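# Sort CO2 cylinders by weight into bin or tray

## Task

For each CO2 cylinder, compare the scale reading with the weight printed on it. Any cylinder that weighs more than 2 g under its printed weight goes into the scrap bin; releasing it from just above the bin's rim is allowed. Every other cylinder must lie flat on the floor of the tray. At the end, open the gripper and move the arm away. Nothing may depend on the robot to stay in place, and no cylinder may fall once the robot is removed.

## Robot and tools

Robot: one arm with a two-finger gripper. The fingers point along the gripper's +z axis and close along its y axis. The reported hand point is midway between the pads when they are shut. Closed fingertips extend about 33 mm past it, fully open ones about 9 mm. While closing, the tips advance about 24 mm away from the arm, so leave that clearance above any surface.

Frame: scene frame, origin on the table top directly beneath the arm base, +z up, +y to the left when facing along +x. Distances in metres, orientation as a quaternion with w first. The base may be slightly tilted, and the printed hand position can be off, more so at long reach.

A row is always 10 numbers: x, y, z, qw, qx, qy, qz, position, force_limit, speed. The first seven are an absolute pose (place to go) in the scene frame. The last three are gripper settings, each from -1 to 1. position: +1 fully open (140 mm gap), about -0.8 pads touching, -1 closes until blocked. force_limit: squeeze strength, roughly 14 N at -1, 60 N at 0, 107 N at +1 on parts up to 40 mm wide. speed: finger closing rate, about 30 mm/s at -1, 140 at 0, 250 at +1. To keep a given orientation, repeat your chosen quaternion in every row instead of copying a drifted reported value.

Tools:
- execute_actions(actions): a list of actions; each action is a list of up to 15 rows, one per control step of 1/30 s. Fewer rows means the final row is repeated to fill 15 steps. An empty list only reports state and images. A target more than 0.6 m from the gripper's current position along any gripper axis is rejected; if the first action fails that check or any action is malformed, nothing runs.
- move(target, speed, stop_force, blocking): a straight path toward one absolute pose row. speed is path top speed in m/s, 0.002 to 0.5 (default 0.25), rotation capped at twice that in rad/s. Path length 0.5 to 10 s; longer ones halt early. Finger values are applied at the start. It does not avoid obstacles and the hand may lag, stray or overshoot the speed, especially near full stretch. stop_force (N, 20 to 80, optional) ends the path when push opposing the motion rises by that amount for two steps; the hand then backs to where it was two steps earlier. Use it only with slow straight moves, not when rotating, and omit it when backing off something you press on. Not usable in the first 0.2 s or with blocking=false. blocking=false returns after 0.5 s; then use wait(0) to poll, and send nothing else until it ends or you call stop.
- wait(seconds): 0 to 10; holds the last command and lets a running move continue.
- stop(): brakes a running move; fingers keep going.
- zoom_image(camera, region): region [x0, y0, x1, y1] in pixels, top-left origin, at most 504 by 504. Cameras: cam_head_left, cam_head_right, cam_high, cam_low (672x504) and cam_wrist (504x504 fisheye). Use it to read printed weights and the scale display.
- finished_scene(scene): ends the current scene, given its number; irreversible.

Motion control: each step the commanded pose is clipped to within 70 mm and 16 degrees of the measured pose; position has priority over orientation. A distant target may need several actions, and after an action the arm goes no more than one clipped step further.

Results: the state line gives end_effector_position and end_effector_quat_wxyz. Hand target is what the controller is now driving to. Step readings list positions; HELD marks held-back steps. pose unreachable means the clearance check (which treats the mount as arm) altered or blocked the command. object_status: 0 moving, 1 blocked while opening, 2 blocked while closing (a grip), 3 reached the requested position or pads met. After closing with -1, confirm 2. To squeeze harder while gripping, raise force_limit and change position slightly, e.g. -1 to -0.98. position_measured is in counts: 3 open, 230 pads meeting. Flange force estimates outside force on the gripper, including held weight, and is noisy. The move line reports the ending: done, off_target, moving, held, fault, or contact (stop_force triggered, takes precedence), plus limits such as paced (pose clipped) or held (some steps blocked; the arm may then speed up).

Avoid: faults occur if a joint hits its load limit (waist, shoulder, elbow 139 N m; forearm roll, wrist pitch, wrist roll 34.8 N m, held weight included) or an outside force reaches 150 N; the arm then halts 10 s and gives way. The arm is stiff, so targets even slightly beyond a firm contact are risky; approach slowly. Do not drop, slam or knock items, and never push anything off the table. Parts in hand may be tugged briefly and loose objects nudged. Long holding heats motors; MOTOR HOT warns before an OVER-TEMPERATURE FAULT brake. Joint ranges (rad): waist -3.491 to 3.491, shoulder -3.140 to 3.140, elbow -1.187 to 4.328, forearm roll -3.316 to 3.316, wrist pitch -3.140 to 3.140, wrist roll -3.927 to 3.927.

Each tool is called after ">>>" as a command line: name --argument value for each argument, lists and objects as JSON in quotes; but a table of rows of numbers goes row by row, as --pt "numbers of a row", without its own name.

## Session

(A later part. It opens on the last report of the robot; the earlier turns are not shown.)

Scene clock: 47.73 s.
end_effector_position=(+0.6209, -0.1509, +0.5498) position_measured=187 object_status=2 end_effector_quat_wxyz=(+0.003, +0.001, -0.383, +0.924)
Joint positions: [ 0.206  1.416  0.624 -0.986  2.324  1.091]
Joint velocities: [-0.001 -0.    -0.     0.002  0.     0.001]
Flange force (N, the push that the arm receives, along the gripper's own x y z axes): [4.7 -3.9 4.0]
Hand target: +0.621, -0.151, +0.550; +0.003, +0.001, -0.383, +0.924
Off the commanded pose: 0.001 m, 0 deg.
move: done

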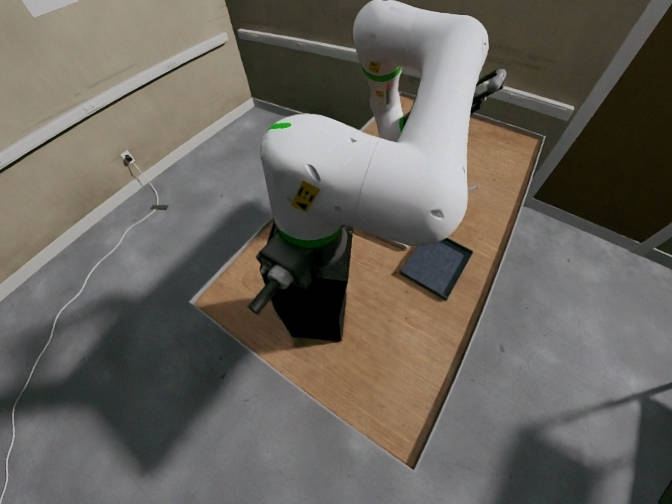

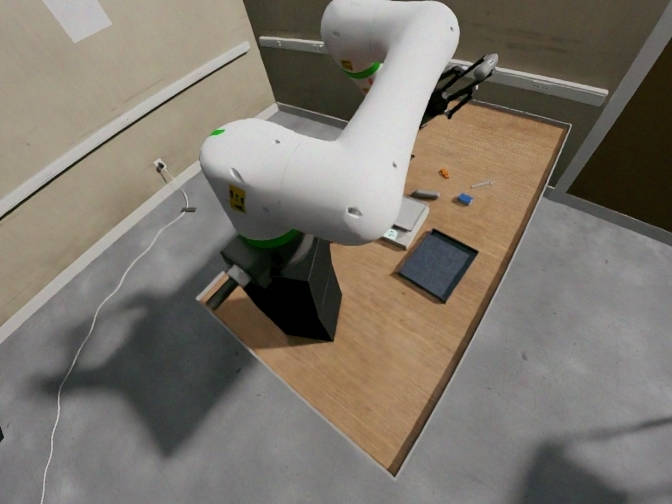

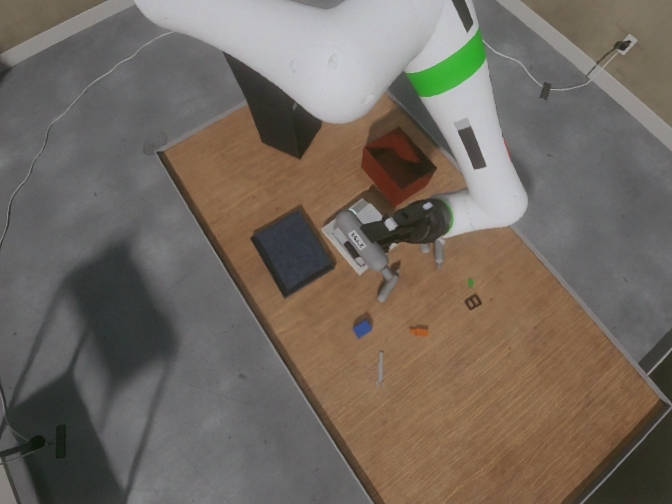

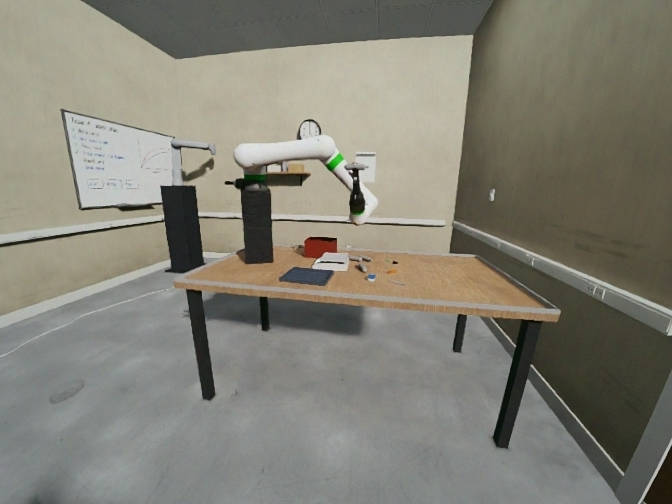

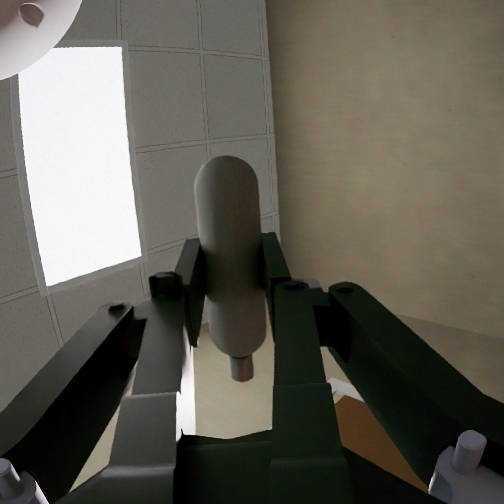

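>>> zoom_image --camera "cam_high" --region '[320,200,400,280]'

>>> move --target '[0.5,-0.03,0.14,0,0,1,0,-1,-0.3,0]' --speed 0.4

>>> zoom_image --camera "cam_low" --region '[270,200,400,290]'

Region (320, 200, 400, 280) of cam_high's 672x504 image, scaled by 6.300, with more detail than that image has.

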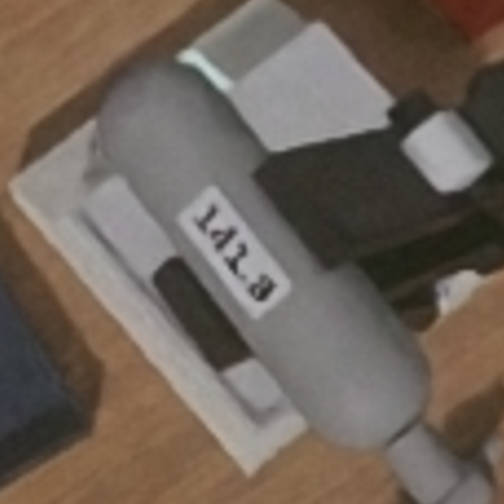

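Scene clock: 55.33 s.
end_effector_position=(+0.4990, -0.0291, +0.1407) position_measured=187 object_status=2 end_effector_quat_wxyz=(+0.002, -0.002, +1.000, +0.000)
Joint positions: [-0.355  0.825 -0.266 -2.956  0.407  1.716]
Joint velocities: [-0.002 -0.001 -0.002 -0.005 -0.002  0.008]
Flange force (N, the push that the arm receives, along the gripper's own x y z axes): [1.0 -3.5 -2.4]
Hand target: +0.499, -0.029, +0.141; +0.002, -0.002, +1.000, +0.000
Off the commanded pose: 0.002 m, 0 deg.
move: done

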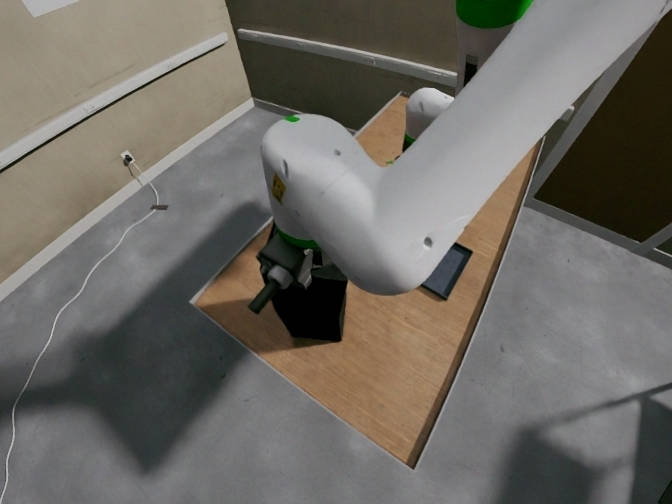

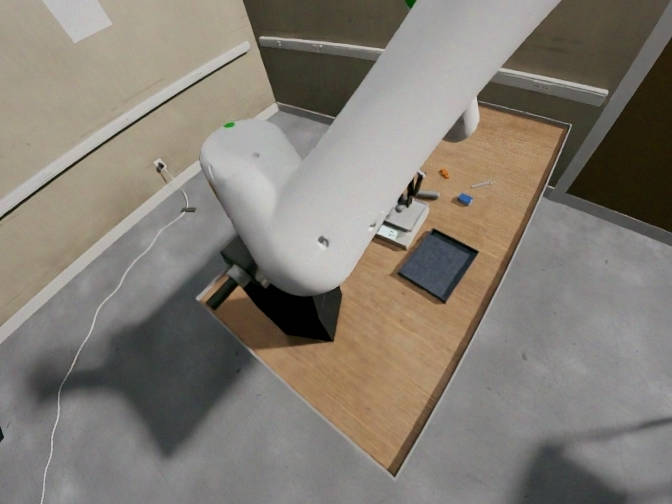

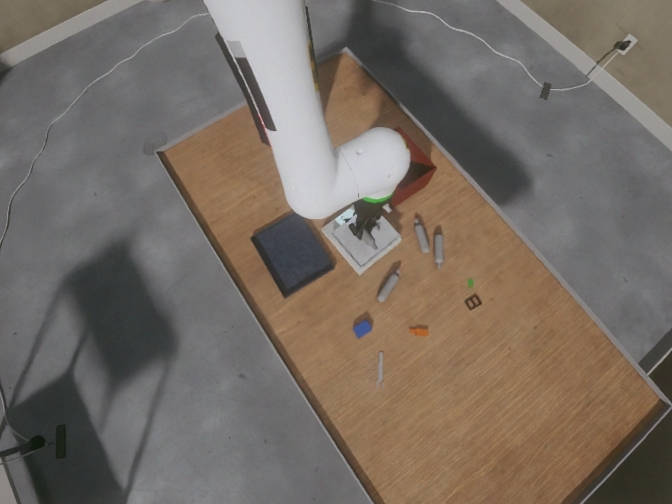

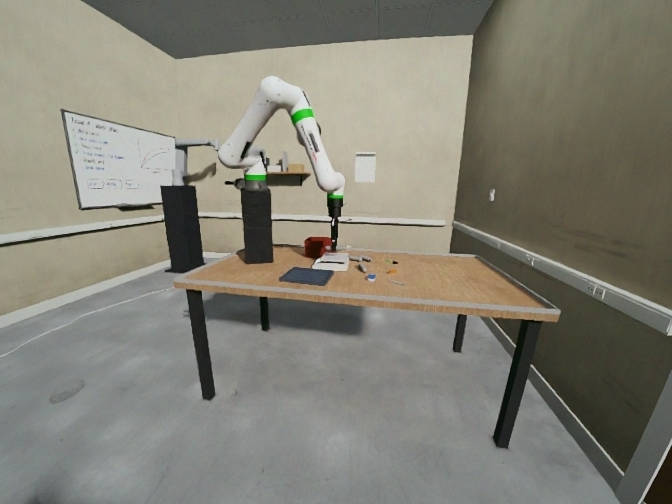

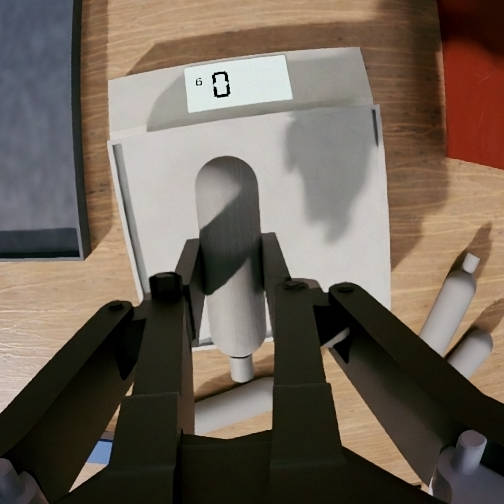

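Region (270, 200, 400, 290) of cam_low's 672x504 image, scaled by 3.877, with more detail than that image has; it fills the top 349 rows of this view, and the rest is white.

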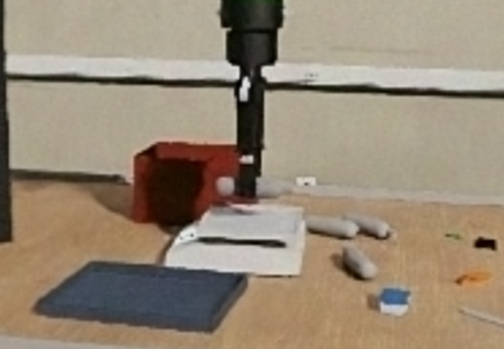

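>>> move --target '[0.505,-0.025,0.06,0,0,1,0,-1,-0.3,0]' --speed 0.012 --stop_force 20

Scene clock: 61.37 s.
end_effector_position=(+0.5020, -0.0270, +0.0992) position_measured=187 object_status=2 end_effector_quat_wxyz=(+0.001, -0.001, +1.000, +0.000)
Joint positions: [-0.353  0.928 -0.208 -2.932  0.365  1.687]
Joint velocities: [ 0.    -0.005 -0.003 -0.002  0.005  0.004]
Flange force (N, the push that the arm receives, along the gripper's own x y z axes): [2.2 0.6 -4.5]
Hand target: +0.502, -0.027, +0.099; +0.001, -0.001, +1.000, +0.000
Off the commanded pose: 0.039 m, 0 deg.
move: contact

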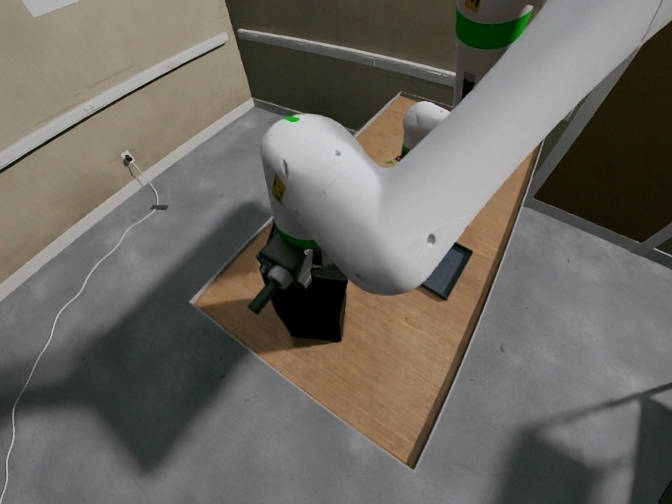

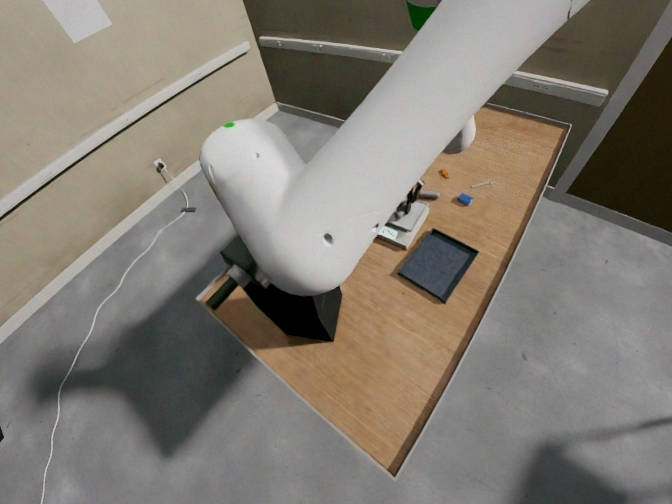

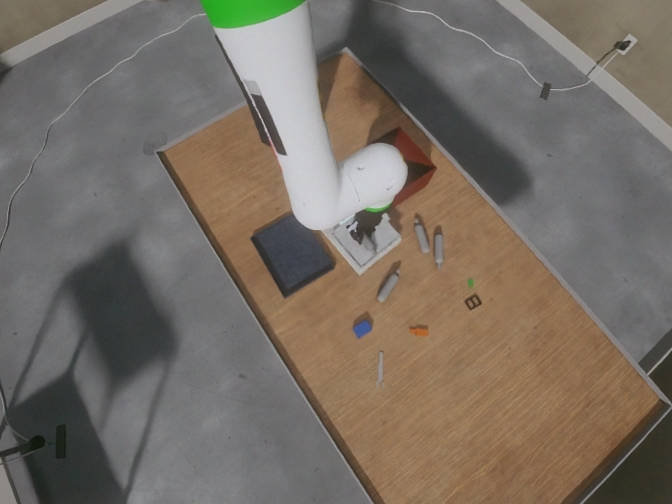

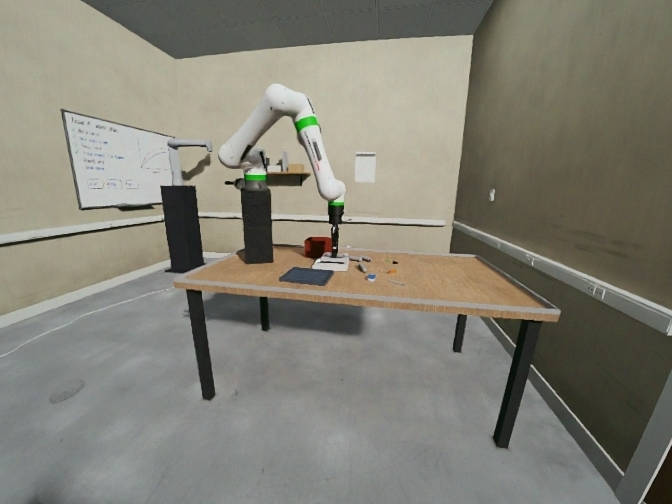

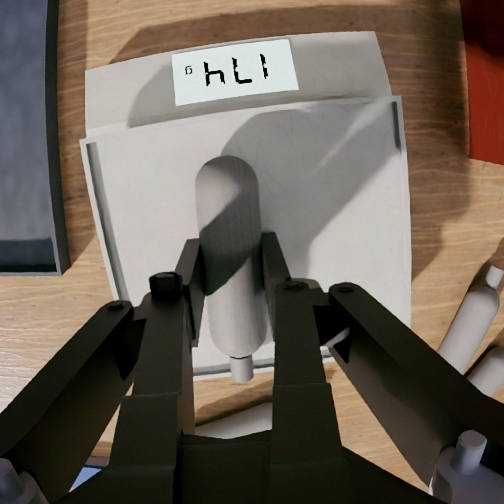

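>>> move --target '[0.502,-0.027,0.101,0,0,1,0,-0.2,-0.3,0]'

>>> wait --seconds 2

Scene clock: 65.00 s.
end_effector_position=(+0.5020, -0.0270, +0.1010) position_measured=154 object_status=3 end_effector_quat_wxyz=(-0.000, -0.000, +1.000, +0.000)
Joint positions: [-0.353  0.924 -0.208 -2.933  0.371  1.685]
Joint velocities: [ 0.    -0.001  0.     0.    -0.001 -0.001]
Flange force (N, the push that the arm receives, along the gripper's own x y z axes): [1.6 1.7 -4.3]
Hand target: +0.502, -0.027, +0.101; +0.000, -0.000, +1.000, +0.000
Off the commanded pose: 0.000 m, 0 deg.
move: done

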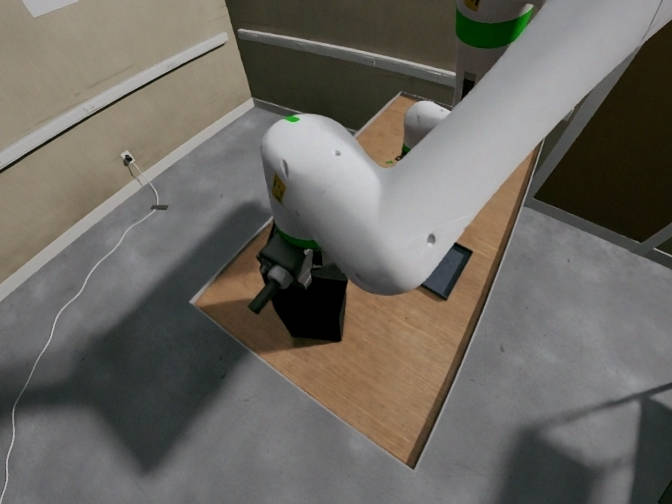

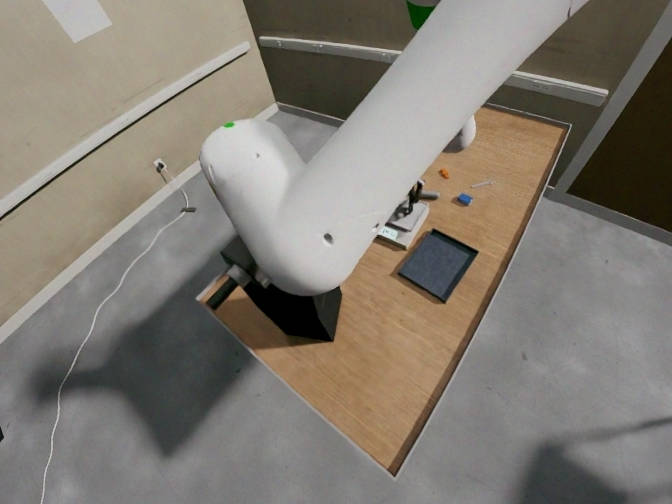

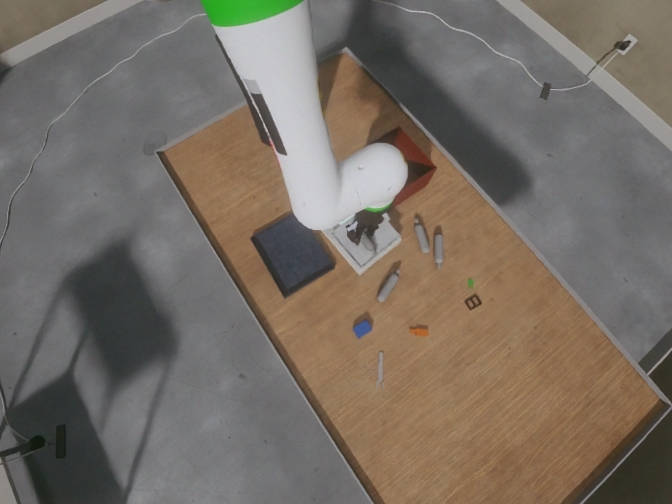

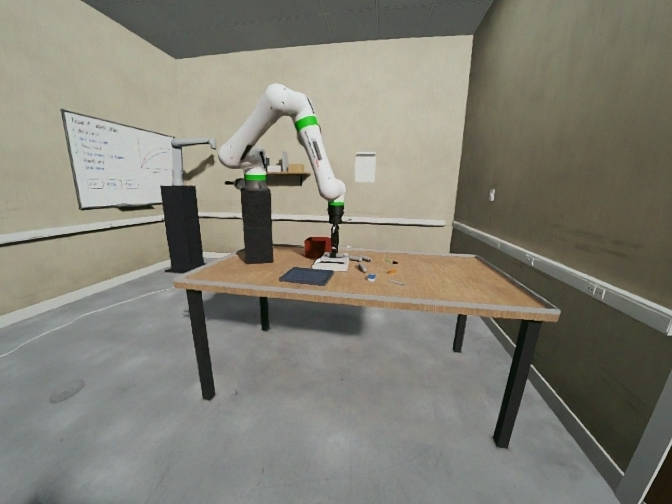

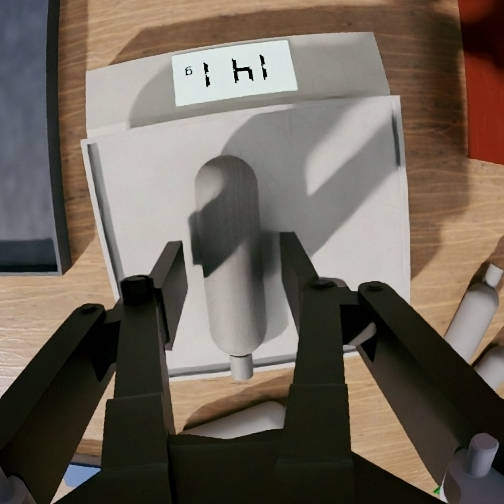

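Scene clock: 67.00 s.
end_effector_position=(+0.5020, -0.0270, +0.1010) position_measured=154 object_status=3 end_effector_quat_wxyz=(+0.000, -0.000, +1.000, +0.000)
Joint positions: [-0.353  0.924 -0.208 -2.933  0.371  1.685]
Joint velocities: [-0.  0. -0.  0. -0. -0.]
Flange force (N, the push that the arm receives, along the gripper's own x y z axes): [1.9 1.0 -3.5]
Hand target: +0.502, -0.027, +0.101; +0.000, -0.000, +1.000, +0.000
Off the commanded pose: 0.000 m, 0 deg.
wait: 2.00 s; at rest by 0.17 s

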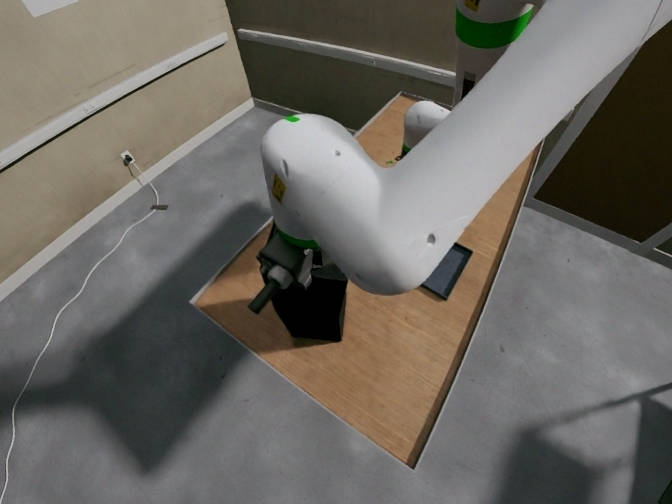

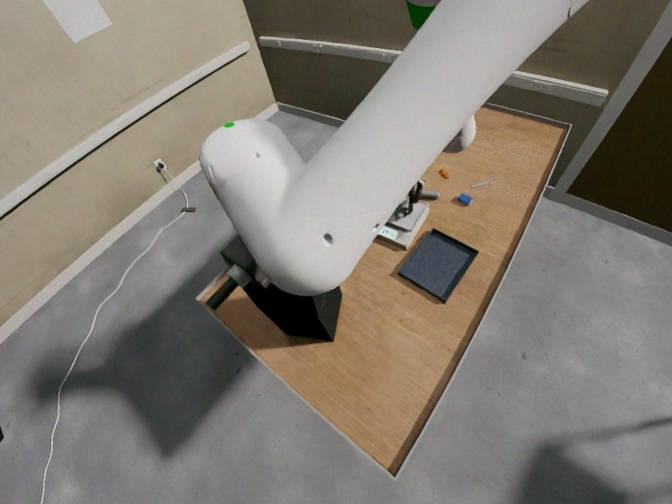

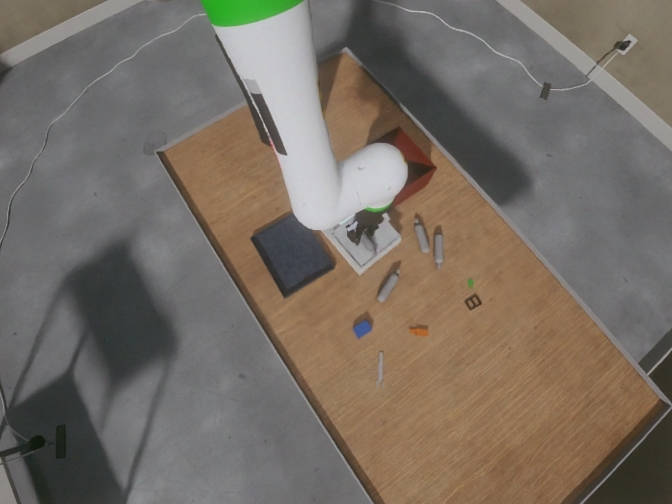

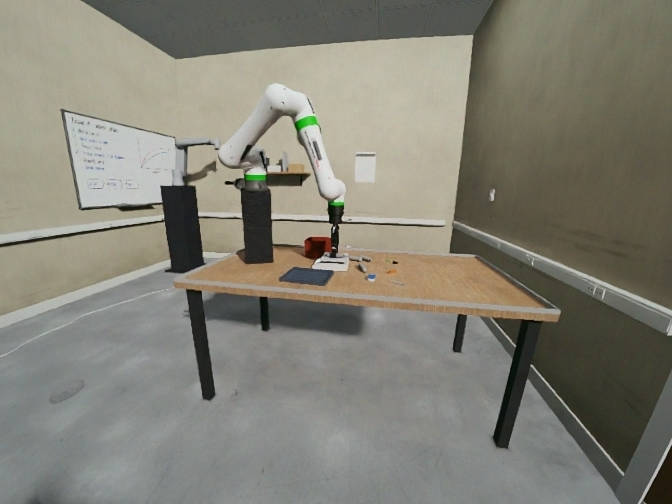

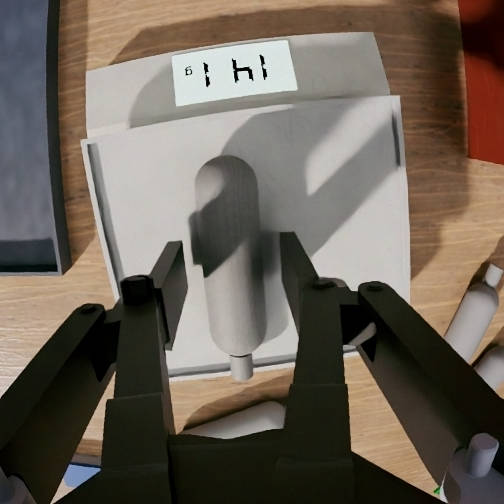

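>>> execute_actions --actions '[[[0.502,-0.027,0.101,0,0,1,0,-1,-0.3,0]],[[0.502,-0.027,0.101,0,0,1,0,-1,-0.3,0]],[[0.502,-0.03,0.15,0,0,1,0,-1,-0.3,0]]]'

>>> move --target '[0.36,-0.225,0.13,0,0.707,0.707,0,-1,-0.3,0]' --speed 0.4

Scene clock: 73.60 s.
end_effector_position=(+0.5021, -0.0300, +0.1499) position_measured=188 object_status=2 end_effector_quat_wxyz=(-0.000, -0.000, +1.000, +0.000)
Joint positions: [-0.352  0.808 -0.261 -2.962  0.433  1.717]
Joint velocities: [-0.001  0.    -0.001  0.     0.001 -0.001]
Flange force (N, the push that the arm receives, along the gripper's own x y z axes): [6.5 -0.6 -5.0]
Flange force at the end of the 1st action (N, along the gripper's axes at the end of the call): [2.7 1.9 -6.0]
Flange force at the end of the 2nd action (N, along the gripper's axes at the end of the call): [1.9 0.9 -4.8]
Hand target: +0.502, -0.030, +0.150; +0.000, -0.000, +1.000, +0.000
Off the commanded pose: 0.000 m, 0 deg.
Step readings (end_effector_position; steps 1 to 15: 1st action; 16 to 30: 2nd action; 31 to 45: 3rd action):
0: (+0.5020, -0.0270, +0.1010)
1: (+0.5020, -0.0270, +0.1010)
2: (+0.5020, -0.0270, +0.1010)
4: (+0.5020, -0.0270, +0.1010)
8: (+0.5020, -0.0270, +0.1010)
15: (+0.5020, -0.0270, +0.1010)
16: (+0.5020, -0.0270, +0.1010)
17: (+0.5020, -0.0270, +0.1010)
19: (+0.5020, -0.0270, +0.1010)
23: (+0.5020, -0.0270, +0.1010)
30: (+0.5020, -0.0270, +0.1010)
31: (+0.5021, -0.0271, +0.1012)
32: (+0.5020, -0.0272, +0.1029)
34: (+0.5025, -0.0278, +0.1137)
38: (+0.5026, -0.0294, +0.1438)
45: end_effector_position above

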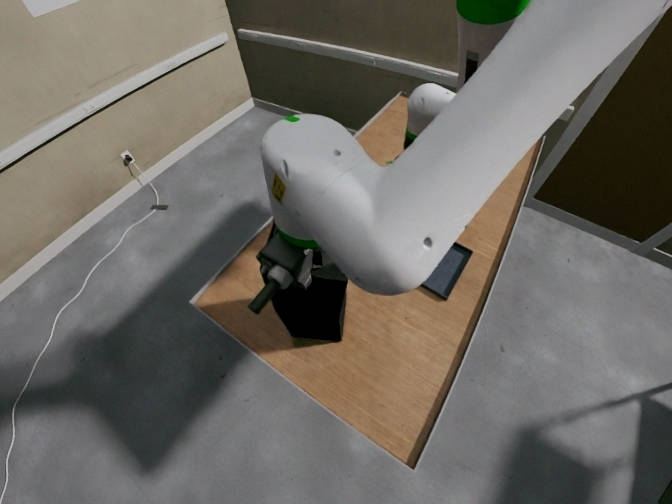

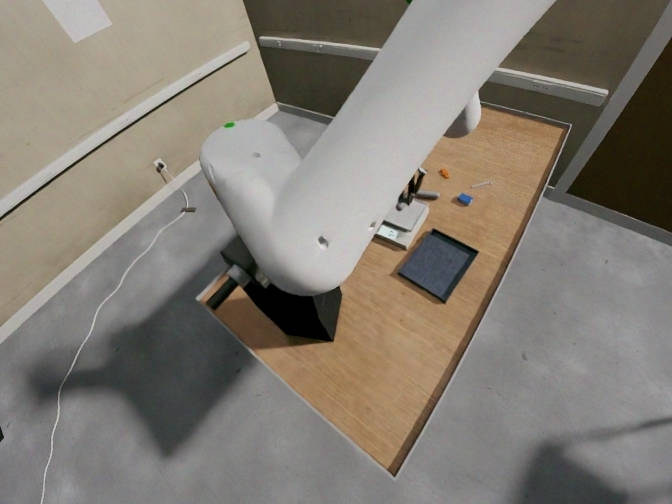

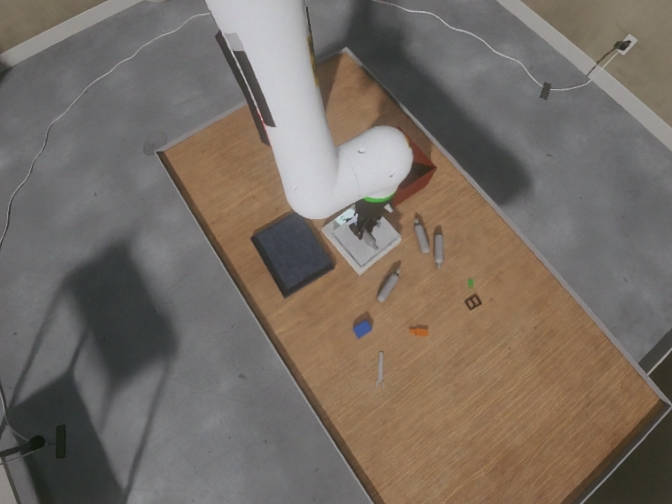

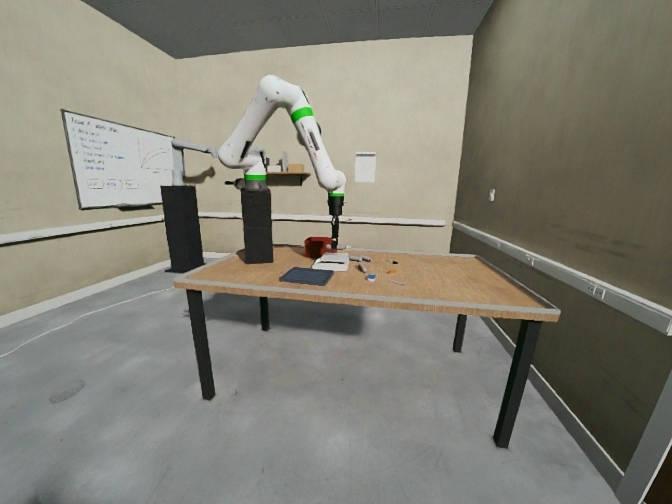

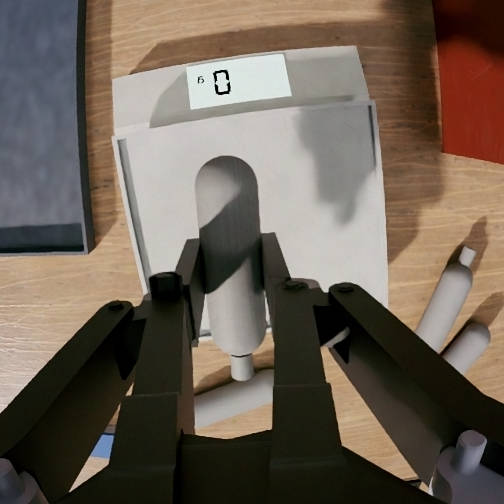

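Scene clock: 76.00 s.
end_effector_position=(+0.3605, -0.2248, +0.1302) position_measured=188 object_status=2 end_effector_quat_wxyz=(+0.000, +0.707, +0.707, +0.000)
Joint positions: [-0.91   0.75  -0.505 -3.032  0.214  0.759]
Joint velocities: [ 0.    -0.     0.003  0.006  0.003 -0.008]
Flange force (N, the push that the arm receives, along the gripper's own x y z axes): [2.0 -1.2 -0.5]
Hand target: +0.361, -0.225, +0.130; +0.000, +0.707, +0.707, +0.000
Off the commanded pose: 0.001 m, 0 deg.
move: done

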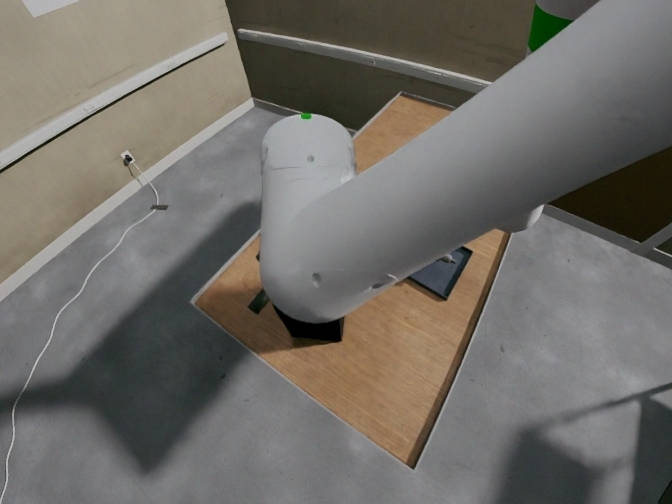

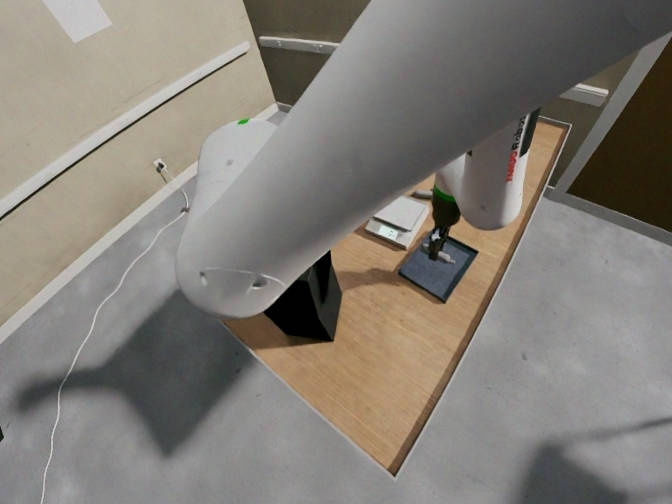

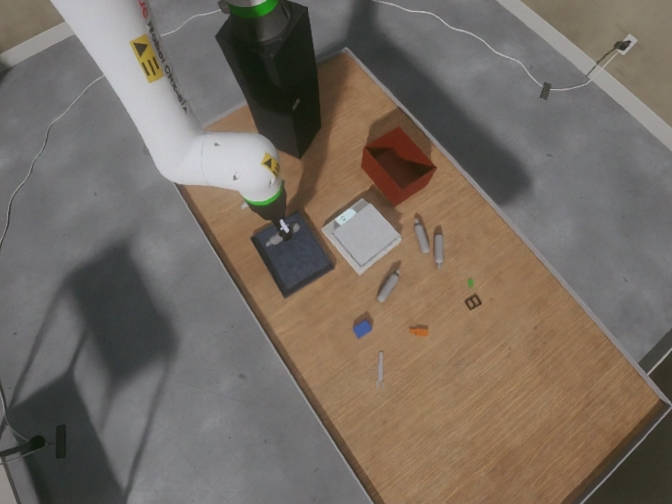

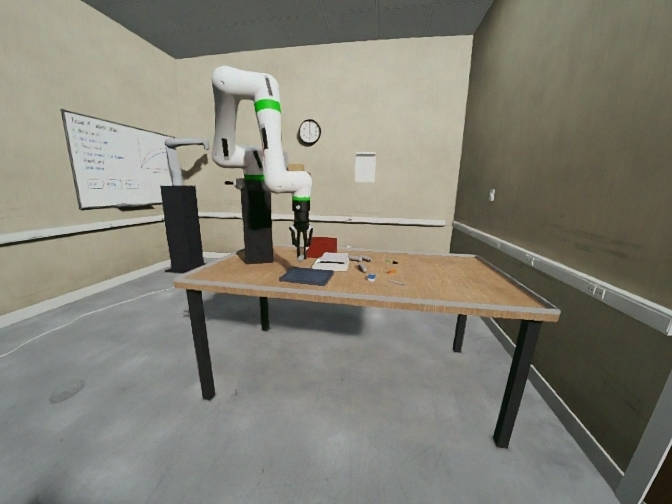

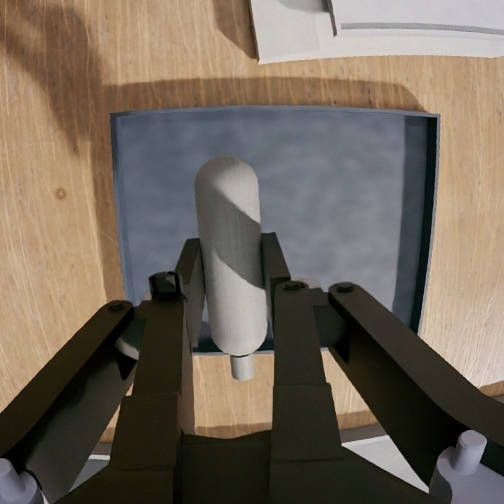

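>>> move --target '[0.325,-0.225,0.055,0,0.707,0.707,0,-1,-0.3,0]' --speed 0.1

>>> move --target '[0.325,-0.225,0.03,0,0.707,0.707,0,-1,-0.3,0]' --speed 0.008 --stop_force 20

Scene clock: 80.27 s.
end_effector_position=(+0.3250, -0.2249, +0.0551) position_measured=188 object_status=2 end_effector_quat_wxyz=(+0.000, +0.707, +0.707, +0.000)
Joint positions: [-0.978  0.947 -0.45  -2.903  0.07   0.695]
Joint velocities: [ 0.005  0.     0.007  0.022  0.007 -0.025]
Flange force (N, the push that the arm receives, along the gripper's own x y z axes): [3.4 2.0 -0.7]
Hand target: +0.325, -0.225, +0.055; -0.000, +0.707, +0.707, +0.000
Off the commanded pose: 0.000 m, 0 deg.
move: done

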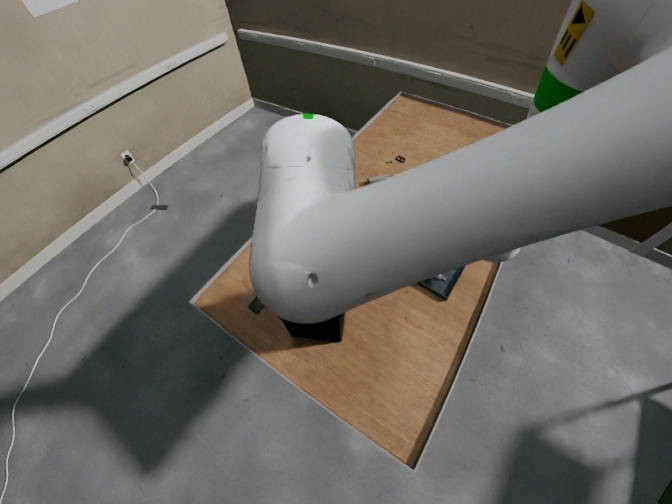

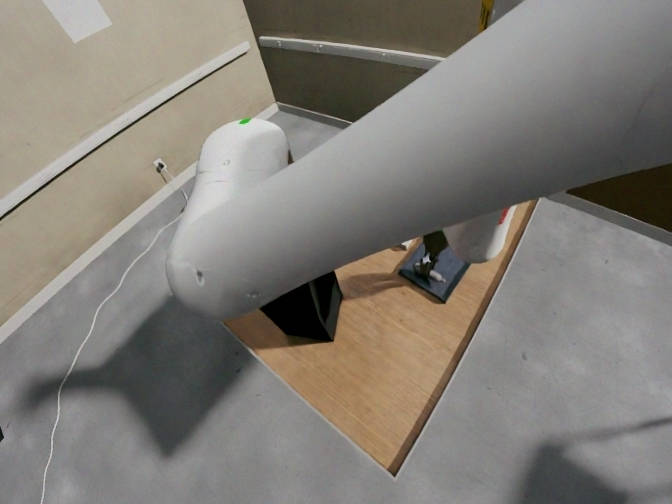

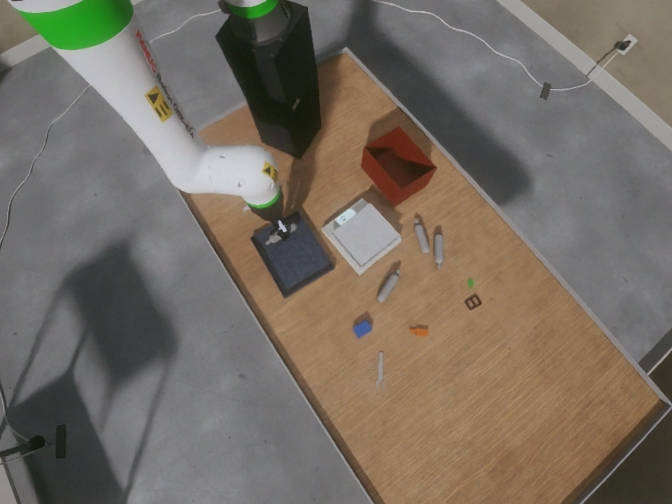

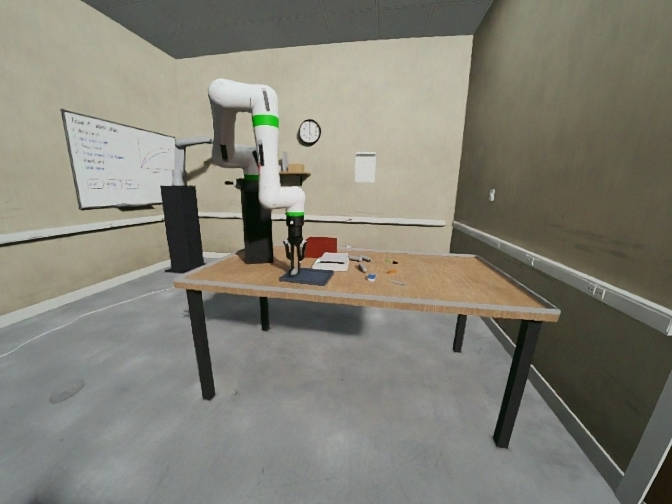

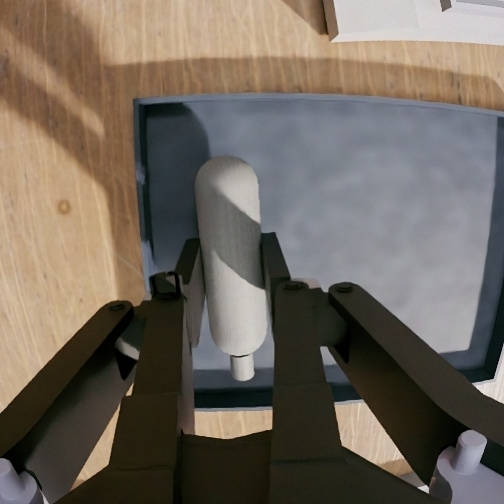

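Scene clock: 82.23 s.
end_effector_position=(+0.3250, -0.2249, +0.0421) position_measured=188 object_status=2 end_effector_quat_wxyz=(+0.000, +0.707, +0.707, +0.000)
Joint positions: [-0.976  0.983 -0.421 -2.873  0.064  0.663]
Joint velocities: [ 0.    -0.004 -0.003 -0.005  0.001  0.006]
Flange force (N, the push that the arm receives, along the gripper's own x y z axes): [-0.2 -2.0 -4.4]
Hand target: +0.325, -0.225, +0.042; +0.000, +0.707, +0.707, +0.000
Off the commanded pose: 0.012 m, 0 deg.
move: contact

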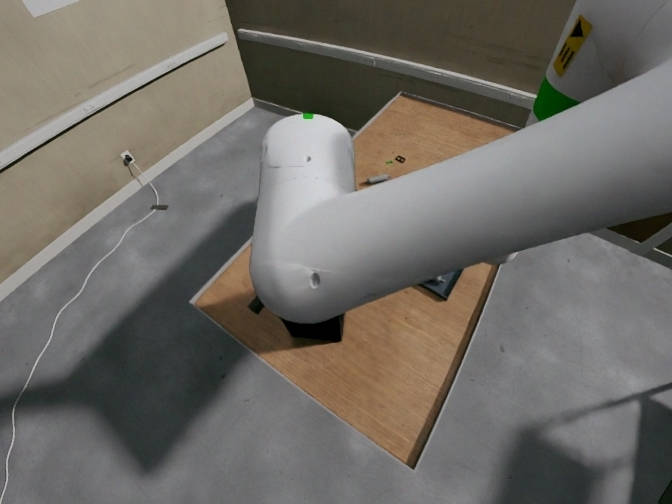

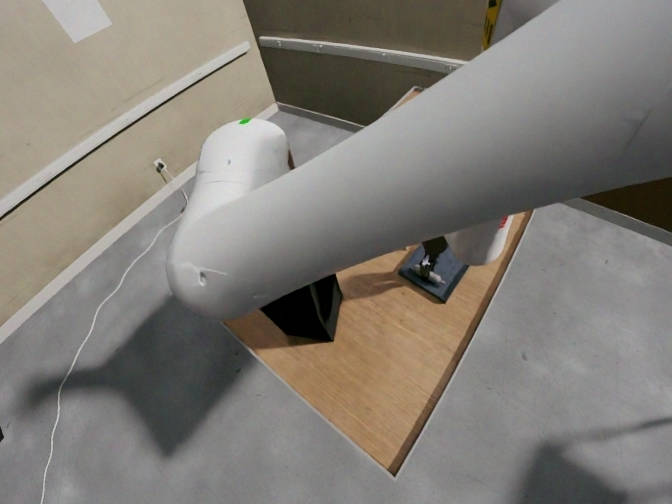

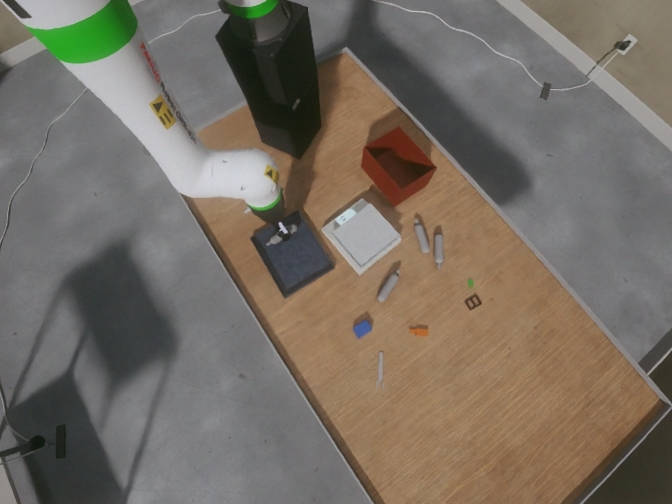

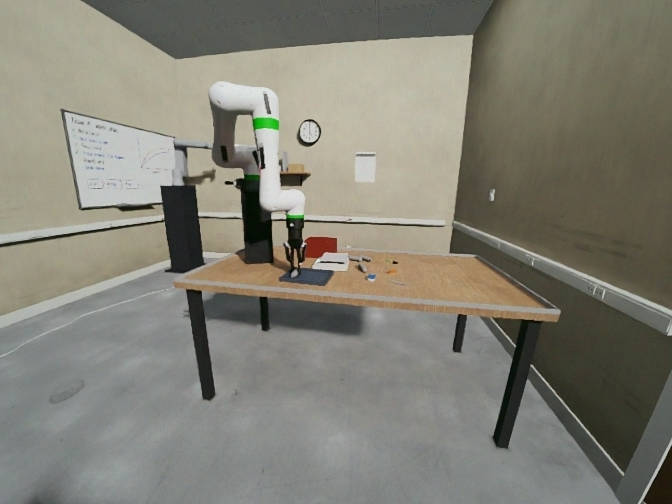

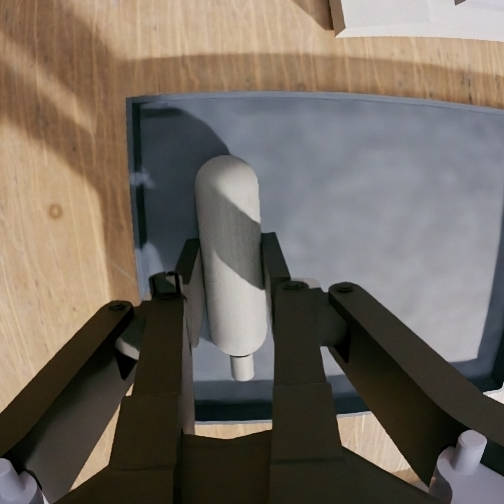

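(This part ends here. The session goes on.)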